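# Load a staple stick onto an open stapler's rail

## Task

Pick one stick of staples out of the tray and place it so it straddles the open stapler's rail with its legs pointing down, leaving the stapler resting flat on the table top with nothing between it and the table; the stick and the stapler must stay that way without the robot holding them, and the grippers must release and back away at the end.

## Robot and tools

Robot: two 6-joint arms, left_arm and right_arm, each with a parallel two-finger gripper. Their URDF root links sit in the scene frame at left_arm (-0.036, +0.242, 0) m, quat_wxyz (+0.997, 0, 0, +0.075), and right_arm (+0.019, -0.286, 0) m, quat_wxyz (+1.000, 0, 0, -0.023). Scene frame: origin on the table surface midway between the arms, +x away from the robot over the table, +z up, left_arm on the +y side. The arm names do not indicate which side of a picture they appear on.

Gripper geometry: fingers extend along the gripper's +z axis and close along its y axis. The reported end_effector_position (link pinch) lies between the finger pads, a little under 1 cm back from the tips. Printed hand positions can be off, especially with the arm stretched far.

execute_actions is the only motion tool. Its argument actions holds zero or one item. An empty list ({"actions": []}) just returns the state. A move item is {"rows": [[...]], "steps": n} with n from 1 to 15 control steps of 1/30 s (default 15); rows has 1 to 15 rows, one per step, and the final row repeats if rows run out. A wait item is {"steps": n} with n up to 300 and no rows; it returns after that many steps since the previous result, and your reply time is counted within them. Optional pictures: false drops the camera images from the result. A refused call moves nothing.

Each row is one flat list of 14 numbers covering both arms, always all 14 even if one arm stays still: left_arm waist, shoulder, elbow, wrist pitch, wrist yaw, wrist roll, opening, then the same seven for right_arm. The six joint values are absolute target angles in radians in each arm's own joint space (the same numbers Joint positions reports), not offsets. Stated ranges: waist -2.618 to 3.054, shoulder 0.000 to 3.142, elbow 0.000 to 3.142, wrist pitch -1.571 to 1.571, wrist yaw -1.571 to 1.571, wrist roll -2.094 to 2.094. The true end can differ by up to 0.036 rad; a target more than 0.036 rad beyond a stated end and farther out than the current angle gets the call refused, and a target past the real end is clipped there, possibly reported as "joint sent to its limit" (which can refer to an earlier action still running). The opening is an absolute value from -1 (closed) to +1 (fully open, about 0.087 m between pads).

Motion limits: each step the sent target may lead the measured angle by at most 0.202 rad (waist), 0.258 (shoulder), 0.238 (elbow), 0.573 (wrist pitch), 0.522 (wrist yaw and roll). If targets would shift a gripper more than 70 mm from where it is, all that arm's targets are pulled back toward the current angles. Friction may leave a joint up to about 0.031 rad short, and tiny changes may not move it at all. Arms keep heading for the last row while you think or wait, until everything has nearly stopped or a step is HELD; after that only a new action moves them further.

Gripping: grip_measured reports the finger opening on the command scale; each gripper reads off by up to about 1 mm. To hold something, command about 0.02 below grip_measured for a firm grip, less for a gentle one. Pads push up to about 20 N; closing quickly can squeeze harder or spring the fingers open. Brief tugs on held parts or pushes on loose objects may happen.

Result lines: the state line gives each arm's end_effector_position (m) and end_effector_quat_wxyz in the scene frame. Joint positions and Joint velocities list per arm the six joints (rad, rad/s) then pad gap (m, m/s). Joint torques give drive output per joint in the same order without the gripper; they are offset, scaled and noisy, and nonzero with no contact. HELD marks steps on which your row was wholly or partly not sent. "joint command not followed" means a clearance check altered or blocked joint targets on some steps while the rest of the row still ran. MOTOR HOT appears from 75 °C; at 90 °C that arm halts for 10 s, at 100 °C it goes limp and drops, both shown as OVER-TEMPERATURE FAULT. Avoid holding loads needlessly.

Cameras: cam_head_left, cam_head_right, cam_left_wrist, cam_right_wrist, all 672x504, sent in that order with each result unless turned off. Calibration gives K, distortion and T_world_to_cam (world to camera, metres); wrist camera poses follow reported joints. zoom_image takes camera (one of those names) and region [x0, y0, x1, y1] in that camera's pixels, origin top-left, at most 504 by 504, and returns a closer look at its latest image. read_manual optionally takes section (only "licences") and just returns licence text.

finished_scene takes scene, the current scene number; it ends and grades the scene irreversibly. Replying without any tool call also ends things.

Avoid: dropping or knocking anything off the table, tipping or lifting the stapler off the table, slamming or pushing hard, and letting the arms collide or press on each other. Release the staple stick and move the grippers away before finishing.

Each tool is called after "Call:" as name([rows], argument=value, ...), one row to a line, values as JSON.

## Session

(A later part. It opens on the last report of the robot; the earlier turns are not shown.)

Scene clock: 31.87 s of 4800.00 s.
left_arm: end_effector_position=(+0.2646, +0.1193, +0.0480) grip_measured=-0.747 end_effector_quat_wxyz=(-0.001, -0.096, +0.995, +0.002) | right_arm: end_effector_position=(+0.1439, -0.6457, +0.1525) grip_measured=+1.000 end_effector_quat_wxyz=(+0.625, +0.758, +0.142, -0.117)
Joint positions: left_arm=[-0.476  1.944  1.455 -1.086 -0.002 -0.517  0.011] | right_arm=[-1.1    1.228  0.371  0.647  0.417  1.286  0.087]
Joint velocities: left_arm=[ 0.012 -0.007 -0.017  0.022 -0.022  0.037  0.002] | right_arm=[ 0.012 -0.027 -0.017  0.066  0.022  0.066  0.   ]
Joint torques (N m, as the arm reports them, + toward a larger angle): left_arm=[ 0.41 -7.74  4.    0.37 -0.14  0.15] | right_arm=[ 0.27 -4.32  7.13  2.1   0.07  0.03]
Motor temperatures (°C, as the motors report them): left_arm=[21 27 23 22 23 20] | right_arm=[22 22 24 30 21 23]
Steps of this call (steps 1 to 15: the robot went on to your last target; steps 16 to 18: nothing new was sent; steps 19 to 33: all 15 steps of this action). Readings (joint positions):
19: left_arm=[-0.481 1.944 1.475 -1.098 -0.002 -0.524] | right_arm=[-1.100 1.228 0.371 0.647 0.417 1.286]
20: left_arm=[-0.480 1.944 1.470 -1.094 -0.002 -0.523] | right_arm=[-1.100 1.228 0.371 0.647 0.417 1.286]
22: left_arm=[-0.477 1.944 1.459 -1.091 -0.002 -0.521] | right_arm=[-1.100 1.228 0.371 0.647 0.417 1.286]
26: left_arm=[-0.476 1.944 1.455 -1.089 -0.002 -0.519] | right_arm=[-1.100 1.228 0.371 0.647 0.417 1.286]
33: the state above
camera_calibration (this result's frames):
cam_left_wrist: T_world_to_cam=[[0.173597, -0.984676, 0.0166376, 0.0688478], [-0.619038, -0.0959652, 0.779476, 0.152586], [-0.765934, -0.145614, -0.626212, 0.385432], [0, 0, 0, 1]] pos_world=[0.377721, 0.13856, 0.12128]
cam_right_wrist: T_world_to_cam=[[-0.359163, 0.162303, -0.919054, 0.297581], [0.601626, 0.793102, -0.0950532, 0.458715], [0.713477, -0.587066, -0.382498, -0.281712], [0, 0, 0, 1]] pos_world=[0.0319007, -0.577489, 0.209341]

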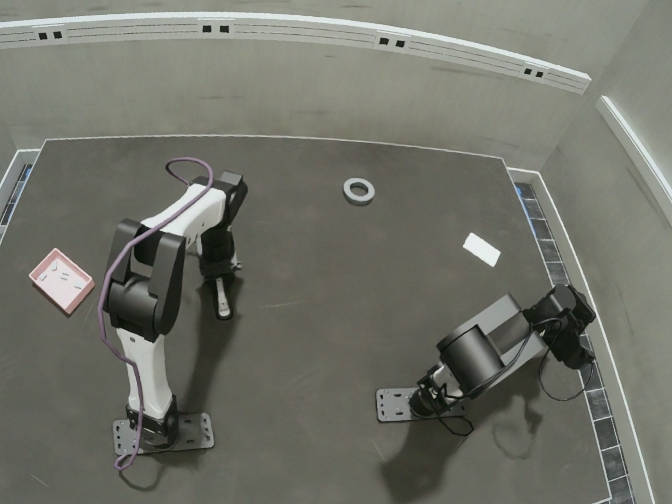

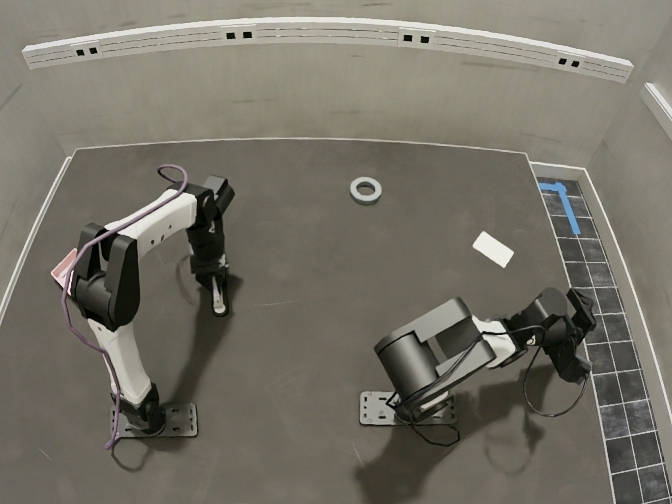

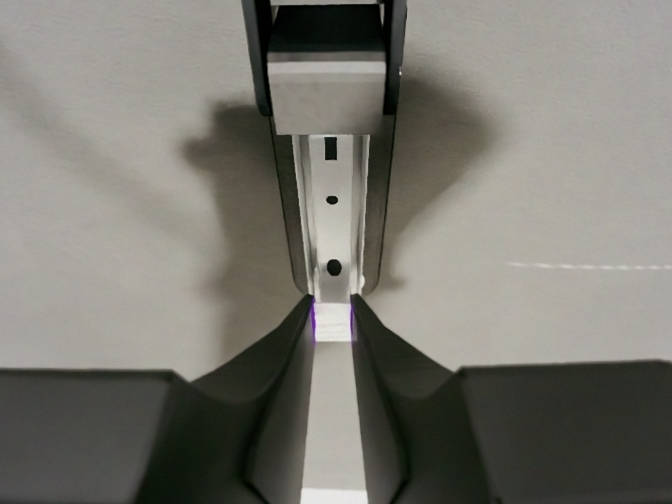

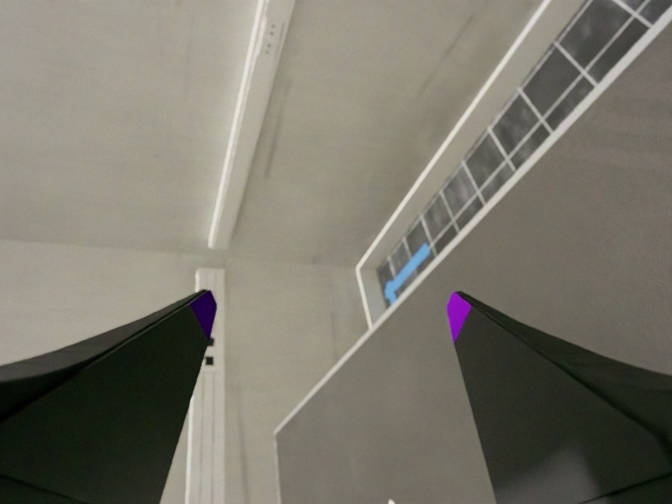

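Call:
execute_actions([
  {"rows":[[-0.47,1.965,1.415,-1.036,-0.01,-0.512,-0.765,-1.1,1.228,0.371,0.647,0.417,1.286,1]]},
])

Call:
zoom_image(camera="cam_left_wrist", region=[260,200,400,360])

Scene clock: 32.90 s of 4800.00 s.
left_arm: end_effector_position=(+0.2642, +0.1194, +0.0418) grip_measured=-0.747 end_effector_quat_wxyz=(+0.001, -0.096, +0.995, +0.001) | right_arm: end_effector_position=(+0.1439, -0.6457, +0.1525) grip_measured=+1.000 end_effector_quat_wxyz=(+0.625, +0.758, +0.142, -0.117)
Joint positions: left_arm=[-0.476  1.944  1.431 -1.056 -0.002 -0.517  0.011] | right_arm=[-1.1    1.228  0.371  0.647  0.417  1.286  0.087]
Joint velocities: left_arm=[-0.012 -0.007  0.002  0.037 -0.007  0.066 -0.001] | right_arm=[-0.017  0.002 -0.037  0.051  0.022 -0.051  0.   ]
Joint torques (N m, as the arm reports them, + toward a larger angle): left_arm=[ 0.15 -7.73  3.98  0.39 -0.14  0.15] | right_arm=[ 0.27 -4.32  7.13  2.1   0.07  0.03]
Motor temperatures (°C, as the motors report them): left_arm=[21 27 23 22 23 20] | right_arm=[22 22 24 30 21 23]
Steps of this call (steps 1 to 15: the robot went on to your last target; step 16: nothing new was sent; steps 17 to 31: all 15 steps of this action). Readings (joint positions):
17: left_arm=[-0.476 1.944 1.451 -1.079 -0.002 -0.517] | right_arm=[-1.100 1.228 0.371 0.647 0.417 1.286]
18: left_arm=[-0.476 1.944 1.446 -1.072 -0.002 -0.517] | right_arm=[-1.100 1.228 0.371 0.647 0.417 1.286]
20: left_arm=[-0.476 1.944 1.434 -1.065 -0.002 -0.517] | right_arm=[-1.100 1.228 0.371 0.647 0.417 1.286]
24: left_arm=[-0.476 1.944 1.431 -1.060 -0.002 -0.517] | right_arm=[-1.100 1.228 0.371 0.647 0.417 1.286]
31: the state above
camera_calibration (this result's frames):
cam_left_wrist: T_world_to_cam=[[0.173138, -0.984714, 0.0190141, 0.0691725], [-0.62273, -0.094494, 0.77671, 0.158145], [-0.76304, -0.146318, -0.629571, 0.380742], [0, 0, 0, 1]] pos_world=[0.377026, 0.138768, 0.115556]
cam_right_wrist: T_world_to_cam=[[-0.359163, 0.162303, -0.919054, 0.297581], [0.601626, 0.793102, -0.0950532, 0.458715], [0.713477, -0.587066, -0.382498, -0.281712], [0, 0, 0, 1]] pos_world=[0.0319007, -0.577489, 0.209341]

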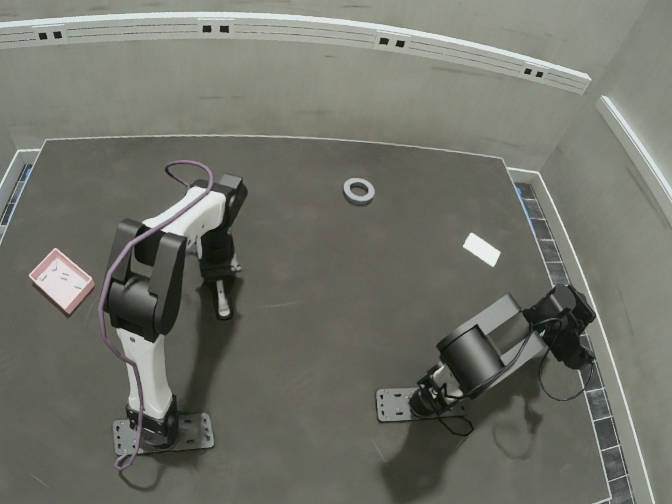

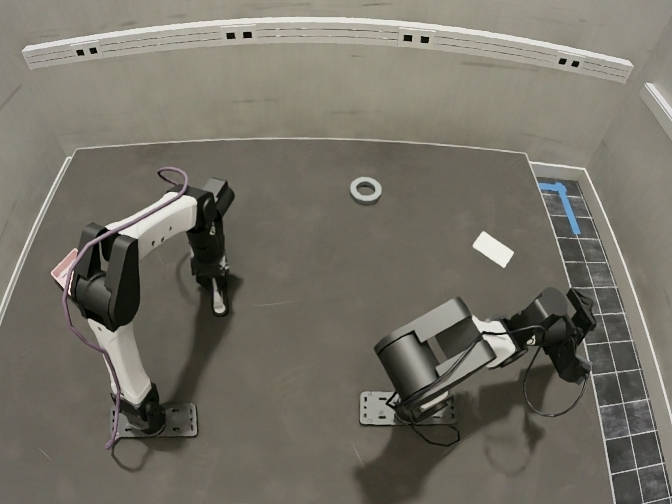

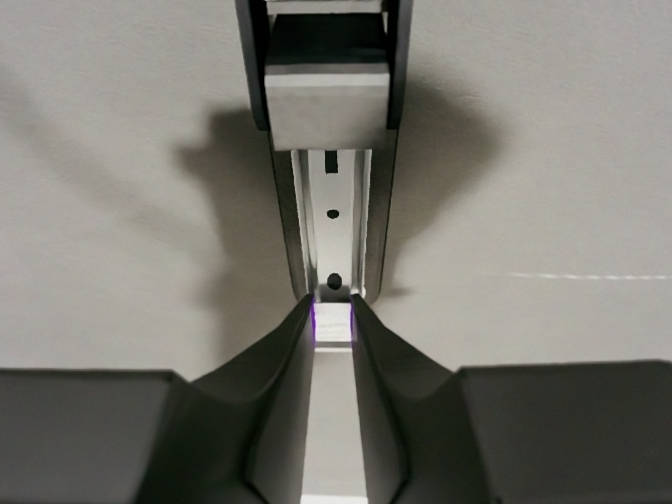

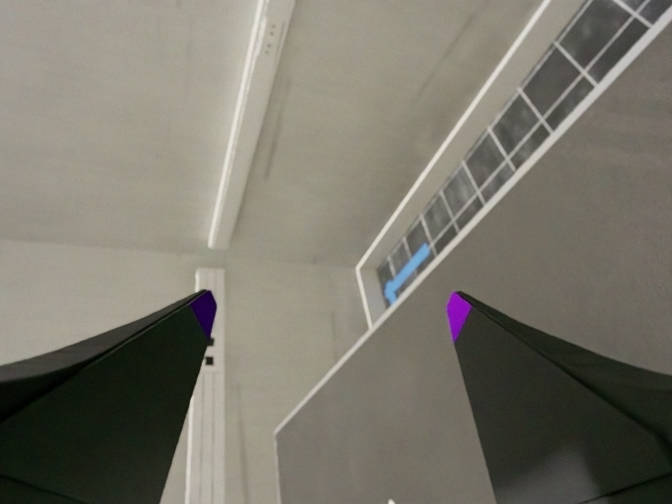

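Region (260, 200, 400, 360) of cam_left_wrist's 672x504 image, scaled by 3.150, with more detail than that image has; it fills the left 441 columns of this view, and the rest is white.

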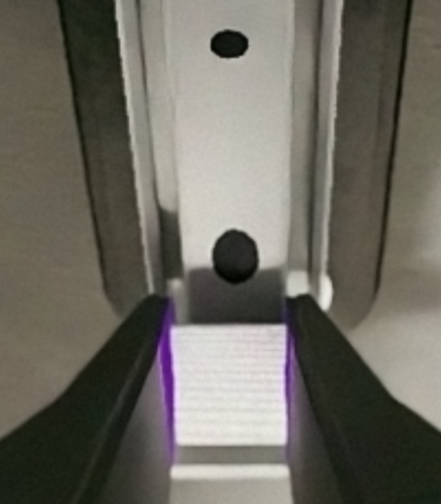

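Nudge −y 0.5 mm, lower.

Call:
execute_actions([
  {"rows":[[-0.4835,1.965,1.415,-1.03,-0.01,-0.512,-0.765,-1.1,1.228,0.371,0.647,0.417,1.286,1],[-0.4835,1.965,1.415,-1.03,-0.01,-0.512,-0.765,-1.1,1.228,0.371,0.647,0.417,1.286,1],[-0.4835,1.965,1.415,-1.03,-0.01,-0.512,-0.765,-1.1,1.228,0.371,0.647,0.417,1.286,1],[-0.4835,1.965,1.415,-1.02,-0.01,-0.512,-0.765,-1.1,1.228,0.371,0.647,0.417,1.286,1],[-0.4835,1.965,1.4,-1.018,-0.01,-0.512,-0.765,-1.1,1.228,0.371,0.647,0.417,1.286,1]]},
])

Call:
zoom_image(camera="cam_left_wrist", region=[260,200,400,360])

Scene clock: 34.13 s of 4800.00 s.
left_arm: end_effector_position=(+0.2652, +0.1190, +0.0387) grip_measured=-0.747 end_effector_quat_wxyz=(+0.005, -0.095, +0.995, -0.001) | right_arm: end_effector_position=(+0.1439, -0.6457, +0.1525) grip_measured=+1.000 end_effector_quat_wxyz=(+0.625, +0.758, +0.142, -0.117)
Joint positions: left_arm=[-0.476  1.944  1.419 -1.037 -0.002 -0.517  0.011] | right_arm=[-1.1    1.228  0.371  0.647  0.417  1.286  0.087]
Joint velocities: left_arm=[ 0.007  0.012 -0.002 -0.007 -0.066  0.022  0.001] | right_arm=[ 0.002 -0.002  0.002 -0.081 -0.007 -0.051  0.   ]
Joint torques (N m, as the arm reports them, + toward a larger angle): left_arm=[-1.08 -7.68  3.72  0.41 -0.15  0.15] | right_arm=[ 0.28 -4.33  7.12  2.1   0.07  0.03]
Motor temperatures (°C, as the motors report them): left_arm=[21 27 23 22 23 20] | right_arm=[22 22 24 30 21 23]
Steps of this call (steps 1 to 15: the robot went on to your last target; steps 16 to 22: nothing new was sent; steps 23 to 37: all 15 steps of this action). Readings (joint positions):
23: left_arm=[-0.476 1.944 1.431 -1.053 -0.002 -0.517] | right_arm=[-1.100 1.228 0.371 0.647 0.417 1.286]
24: left_arm=[-0.476 1.944 1.431 -1.051 -0.002 -0.517] | right_arm=[-1.100 1.228 0.371 0.647 0.417 1.286]
26: left_arm=[-0.476 1.944 1.431 -1.049 -0.002 -0.517] | right_arm=[-1.100 1.228 0.371 0.647 0.417 1.286]
30: left_arm=[-0.476 1.944 1.419 -1.038 -0.002 -0.517] | right_arm=[-1.100 1.228 0.371 0.647 0.417 1.286]
37: the state above
camera_calibration (this result's frames):
cam_left_wrist: T_world_to_cam=[[0.172611, -0.984729, 0.0226684, 0.0685925], [-0.628364, -0.0923638, 0.772417, 0.162496], [-0.758527, -0.147572, -0.634712, 0.378678], [0, 0, 0, 1]] pos_world=[0.377504, 0.138436, 0.113282]
cam_right_wrist: T_world_to_cam=[[-0.359163, 0.162303, -0.919054, 0.297581], [0.601626, 0.793102, -0.0950532, 0.458715], [0.713477, -0.587066, -0.382498, -0.281712], [0, 0, 0, 1]] pos_world=[0.0319007, -0.577489, 0.209341]

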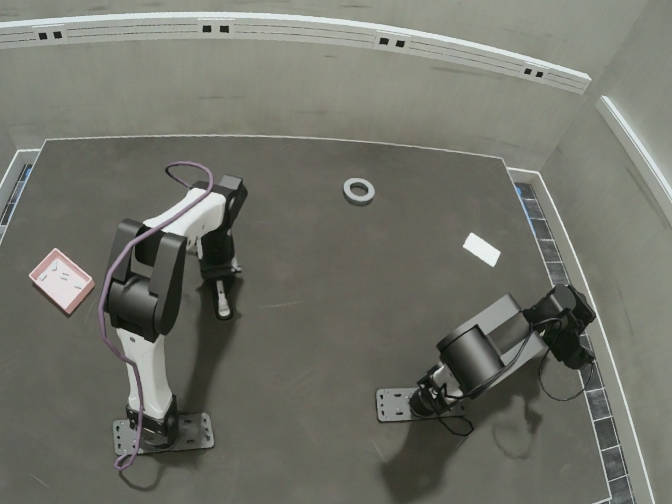

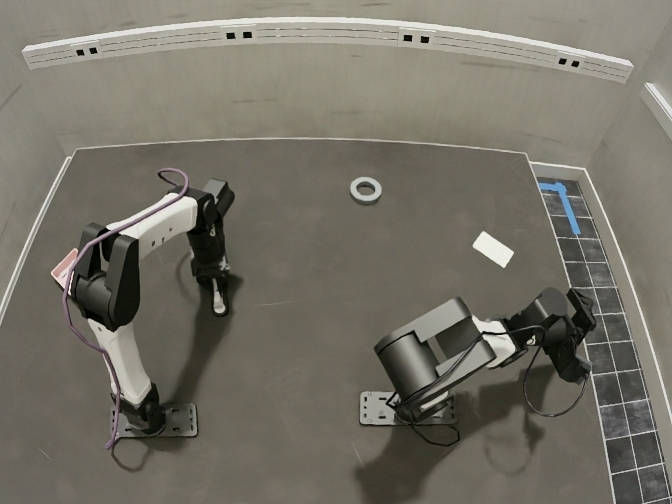

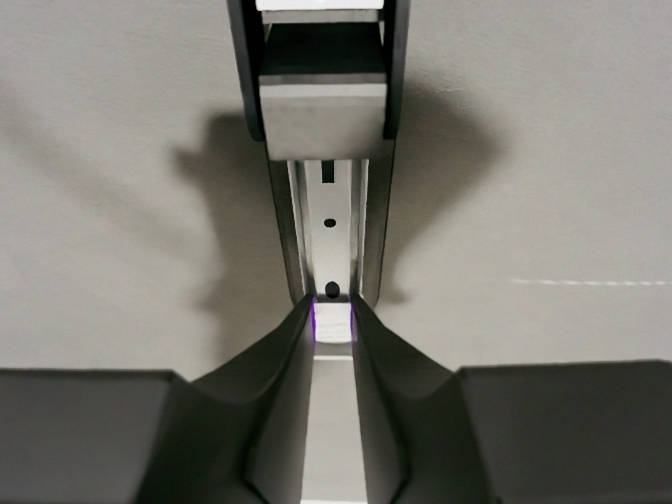

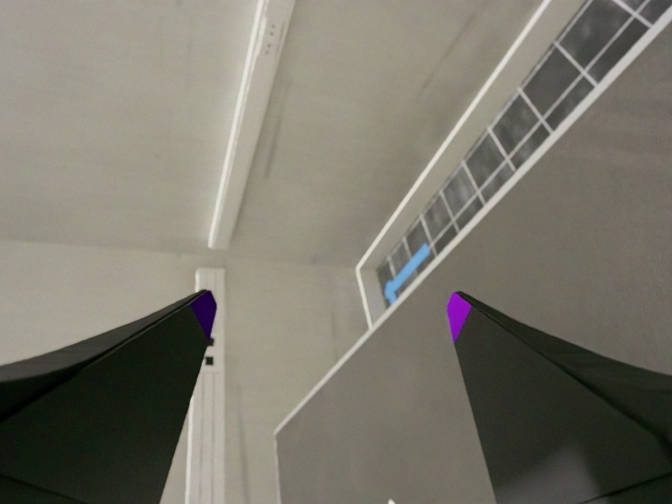

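Region (260, 200, 400, 360) of cam_left_wrist's 672x504 image, scaled by 3.150, with more detail than that image has; it fills the left 441 columns of this view, and the rest is white.

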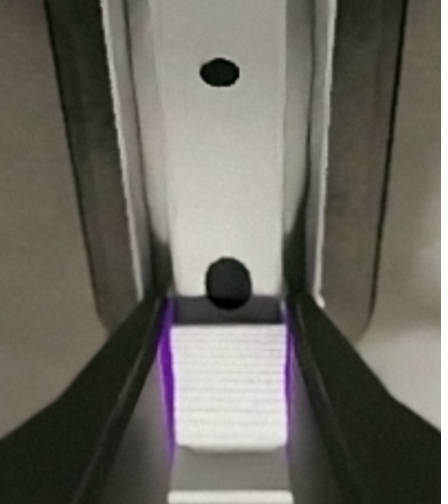

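Aligned and in contact; release.

Call:
execute_actions([
  {"rows":[[-0.476,1.96,1.405,-1.03,-0.01,-0.512,-0.735,-1.1,1.228,0.371,0.647,0.417,1.286,1],[-0.476,1.96,1.405,-1.03,-0.01,-0.512,-0.71,-1.1,1.228,0.371,0.647,0.417,1.286,1]]},
], pictures=false)

Call:
execute_actions([
  {"rows":[[-0.476,1.92,1.5,-1.13,-0.01,-0.512,-0.68,-1.1,1.228,0.371,0.647,0.417,1.286,1]]},
])

Call:
zoom_image(camera="cam_left_wrist", region=[260,160,400,320])

Scene clock: 35.40 s of 4800.00 s.
left_arm: end_effector_position=(+0.2652, +0.1192, +0.0387) grip_measured=-0.710 end_effector_quat_wxyz=(+0.005, -0.095, +0.996, -0.000) | right_arm: end_effector_position=(+0.1439, -0.6457, +0.1525) grip_measured=+1.000 end_effector_quat_wxyz=(+0.625, +0.758, +0.142, -0.117)
Joint positions: left_arm=[-0.476  1.944  1.419 -1.037 -0.003 -0.515  0.013] | right_arm=[-1.1    1.228  0.371  0.647  0.417  1.286  0.087]
Joint velocities: left_arm=[ 0.012 -0.012 -0.022 -0.022 -0.022  0.066  0.   ] | right_arm=[-0.002  0.002  0.007  0.022  0.007 -0.022  0.   ]
Joint torques (N m, as the arm reports them, + toward a larger angle): left_arm=[-0.38 -8.04  4.06  0.31 -0.13  0.13] | right_arm=[ 0.27 -4.32  7.11  2.1   0.07  0.03]
Motor temperatures (°C, as the motors report them): left_arm=[21 27 23 22 23 20] | right_arm=[22 22 24 31 21 23]
Steps of this call (steps 1 to 15: the robot went on to your last target; steps 16 to 23: nothing new was sent; steps 24 to 38: all 15 steps of this action). Readings (joint positions):
24: left_arm=[-0.476 1.944 1.419 -1.037 -0.002 -0.517] | right_arm=[-1.100 1.228 0.371 0.647 0.417 1.286]
25: left_arm=[-0.476 1.944 1.419 -1.037 -0.003 -0.517] | right_arm=[-1.100 1.228 0.371 0.647 0.417 1.286]
27: left_arm=[-0.476 1.944 1.419 -1.037 -0.003 -0.516] | right_arm=[-1.100 1.228 0.371 0.647 0.417 1.286]
31: left_arm=[-0.476 1.944 1.419 -1.037 -0.003 -0.515] | right_arm=[-1.100 1.228 0.371 0.647 0.417 1.286]
38: the state above

Scene clock: 35.90 s of 4800.00 s.
left_arm: end_effector_position=(+0.2692, +0.1180, +0.0593) grip_measured=-0.680 end_effector_quat_wxyz=(+0.009, -0.095, +0.995, -0.002) | right_arm: end_effector_position=(+0.1439, -0.6457, +0.1525) grip_measured=+1.000 end_effector_quat_wxyz=(+0.625, +0.758, +0.142, -0.117)
Joint positions: left_arm=[-0.476  1.933  1.489 -1.11  -0.004 -0.515  0.014] | right_arm=[-1.1    1.228  0.371  0.647  0.417  1.286  0.087]
Joint velocities: left_arm=[ 0.002  0.007 -0.007 -0.022 -0.022  0.022 -0.   ] | right_arm=[-0.007  0.012 -0.017 -0.066 -0.022 -0.066  0.   ]
Joint torques (N m, as the arm reports them, + toward a larger angle): left_arm=[ -0.38 -10.15   6.14   0.12  -0.13   0.13] | right_arm=[ 0.27 -4.33  7.12  2.1   0.07  0.03]
Motor temperatures (°C, as the motors report them): left_arm=[21 27 23 22 23 20] | right_arm=[22 22 24 31 21 23]
Steps of this call (steps 1 to 15: all 15 steps of this action). Readings (joint positions):
1: left_arm=[-0.476 1.944 1.431 -1.054 -0.004 -0.515] | right_arm=[-1.100 1.228 0.371 0.647 0.417 1.286]
2: left_arm=[-0.476 1.944 1.446 -1.070 -0.004 -0.515] | right_arm=[-1.100 1.228 0.371 0.647 0.417 1.286]
4: left_arm=[-0.476 1.938 1.475 -1.085 -0.004 -0.515] | right_arm=[-1.100 1.228 0.371 0.647 0.417 1.286]
8: left_arm=[-0.476 1.933 1.489 -1.095 -0.004 -0.515] | right_arm=[-1.100 1.228 0.371 0.647 0.417 1.286]
15: the state above
camera_calibration (this result's frames):
cam_left_wrist: T_world_to_cam=[[0.170948, -0.984972, 0.0246217, 0.0668787], [-0.634539, -0.0909422, 0.767522, 0.150825], [-0.753749, -0.14683, -0.640549, 0.393577], [0, 0, 0, 1]] pos_world=[0.38093, 0.137379, 0.134698]
cam_right_wrist: T_world_to_cam=[[-0.359163, 0.162303, -0.919054, 0.297581], [0.601626, 0.793102, -0.0950532, 0.458715], [0.713477, -0.587066, -0.382498, -0.281712], [0, 0, 0, 1]] pos_world=[0.0319007, -0.577489, 0.209341]

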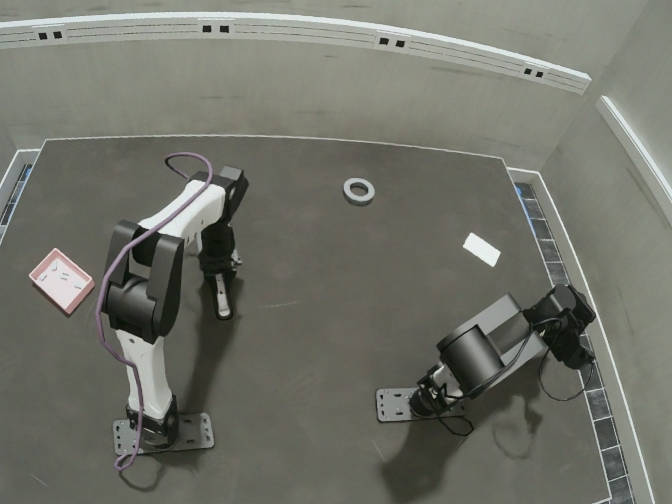

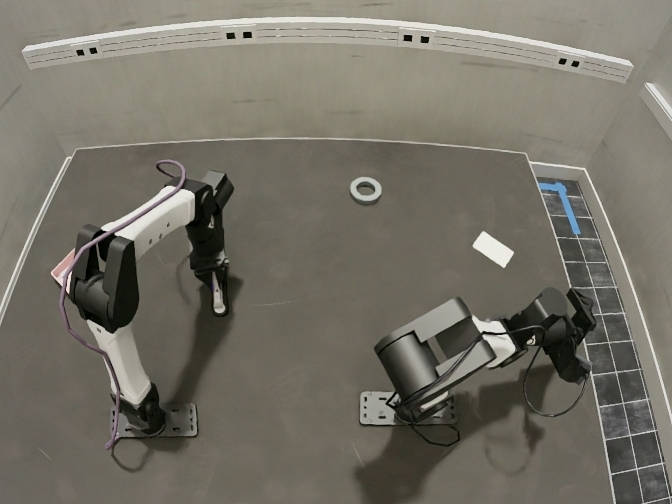

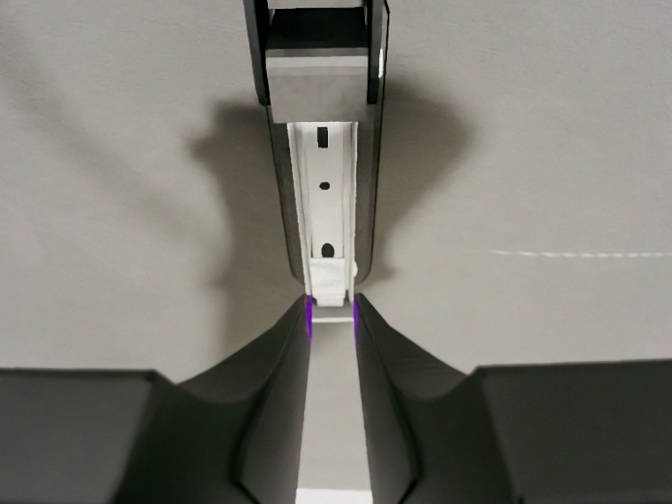

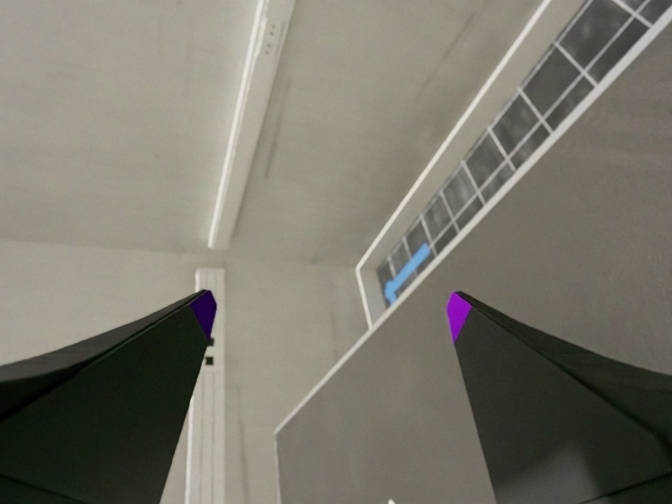

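Region (260, 160, 400, 320) of cam_left_wrist's 672x504 image, scaled by 3.150, with more detail than that image has; it fills the left 441 columns of this view, and the rest is white.

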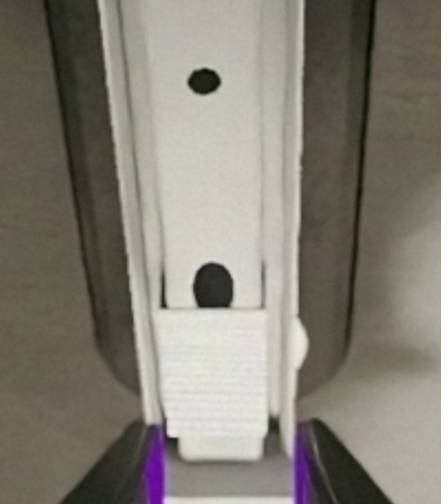

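Seated.

Call:
execute_actions([
  {"rows":[[-0.476,1.7,1.55,-1.35,0,-0.512,-0.5,-1.1,1.228,0.371,0.647,0.417,1.286,1]]},
], pictures=false)

Call:
finished_scene(scene=2)

Scene clock: 36.77 s of 4800.00 s.
left_arm: end_effector_position=(+0.2364, +0.1291, +0.1519) grip_measured=-0.500 end_effector_quat_wxyz=(+0.055, -0.095, +0.994, -0.022) | right_arm: end_effector_position=(+0.1439, -0.6457, +0.1525) grip_measured=+1.000 end_effector_quat_wxyz=(+0.625, +0.758, +0.142, -0.117)
Joint positions: left_arm=[-0.476  1.683  1.555 -1.324 -0.004 -0.515  0.022] | right_arm=[-1.1    1.228  0.371  0.647  0.417  1.286  0.087]
Joint velocities: left_arm=[-0.017  0.002 -0.022 -0.081 -0.007  0.037  0.   ] | right_arm=[ 0.002  0.012 -0.007  0.007 -0.051  0.037  0.   ]
Joint torques (N m, as the arm reports them, + toward a larger angle): left_arm=[-0.38 -6.03  5.07  0.32 -0.03  0.13] | right_arm=[ 0.27 -4.33  7.11  2.1   0.07  0.03]
Motor temperatures (°C, as the motors report them): left_arm=[21 27 23 22 23 20] | right_arm=[22 22 24 31 21 23]
Steps of this call (steps 1 to 11: the robot went on to your last target; steps 12 to 26: all 15 steps of this action). Readings (joint positions):
12: left_arm=[-0.476 1.920 1.490 -1.126 -0.004 -0.515] | right_arm=[-1.100 1.228 0.371 0.647 0.417 1.286]
13: left_arm=[-0.476 1.894 1.490 -1.157 -0.004 -0.515] | right_arm=[-1.100 1.228 0.371 0.647 0.417 1.286]
15: left_arm=[-0.476 1.812 1.504 -1.218 -0.004 -0.515] | right_arm=[-1.100 1.228 0.371 0.647 0.417 1.286]
19: left_arm=[-0.476 1.687 1.552 -1.284 -0.004 -0.515] | right_arm=[-1.100 1.228 0.371 0.647 0.417 1.286]
26: the state above

The scene is finished: the task was done.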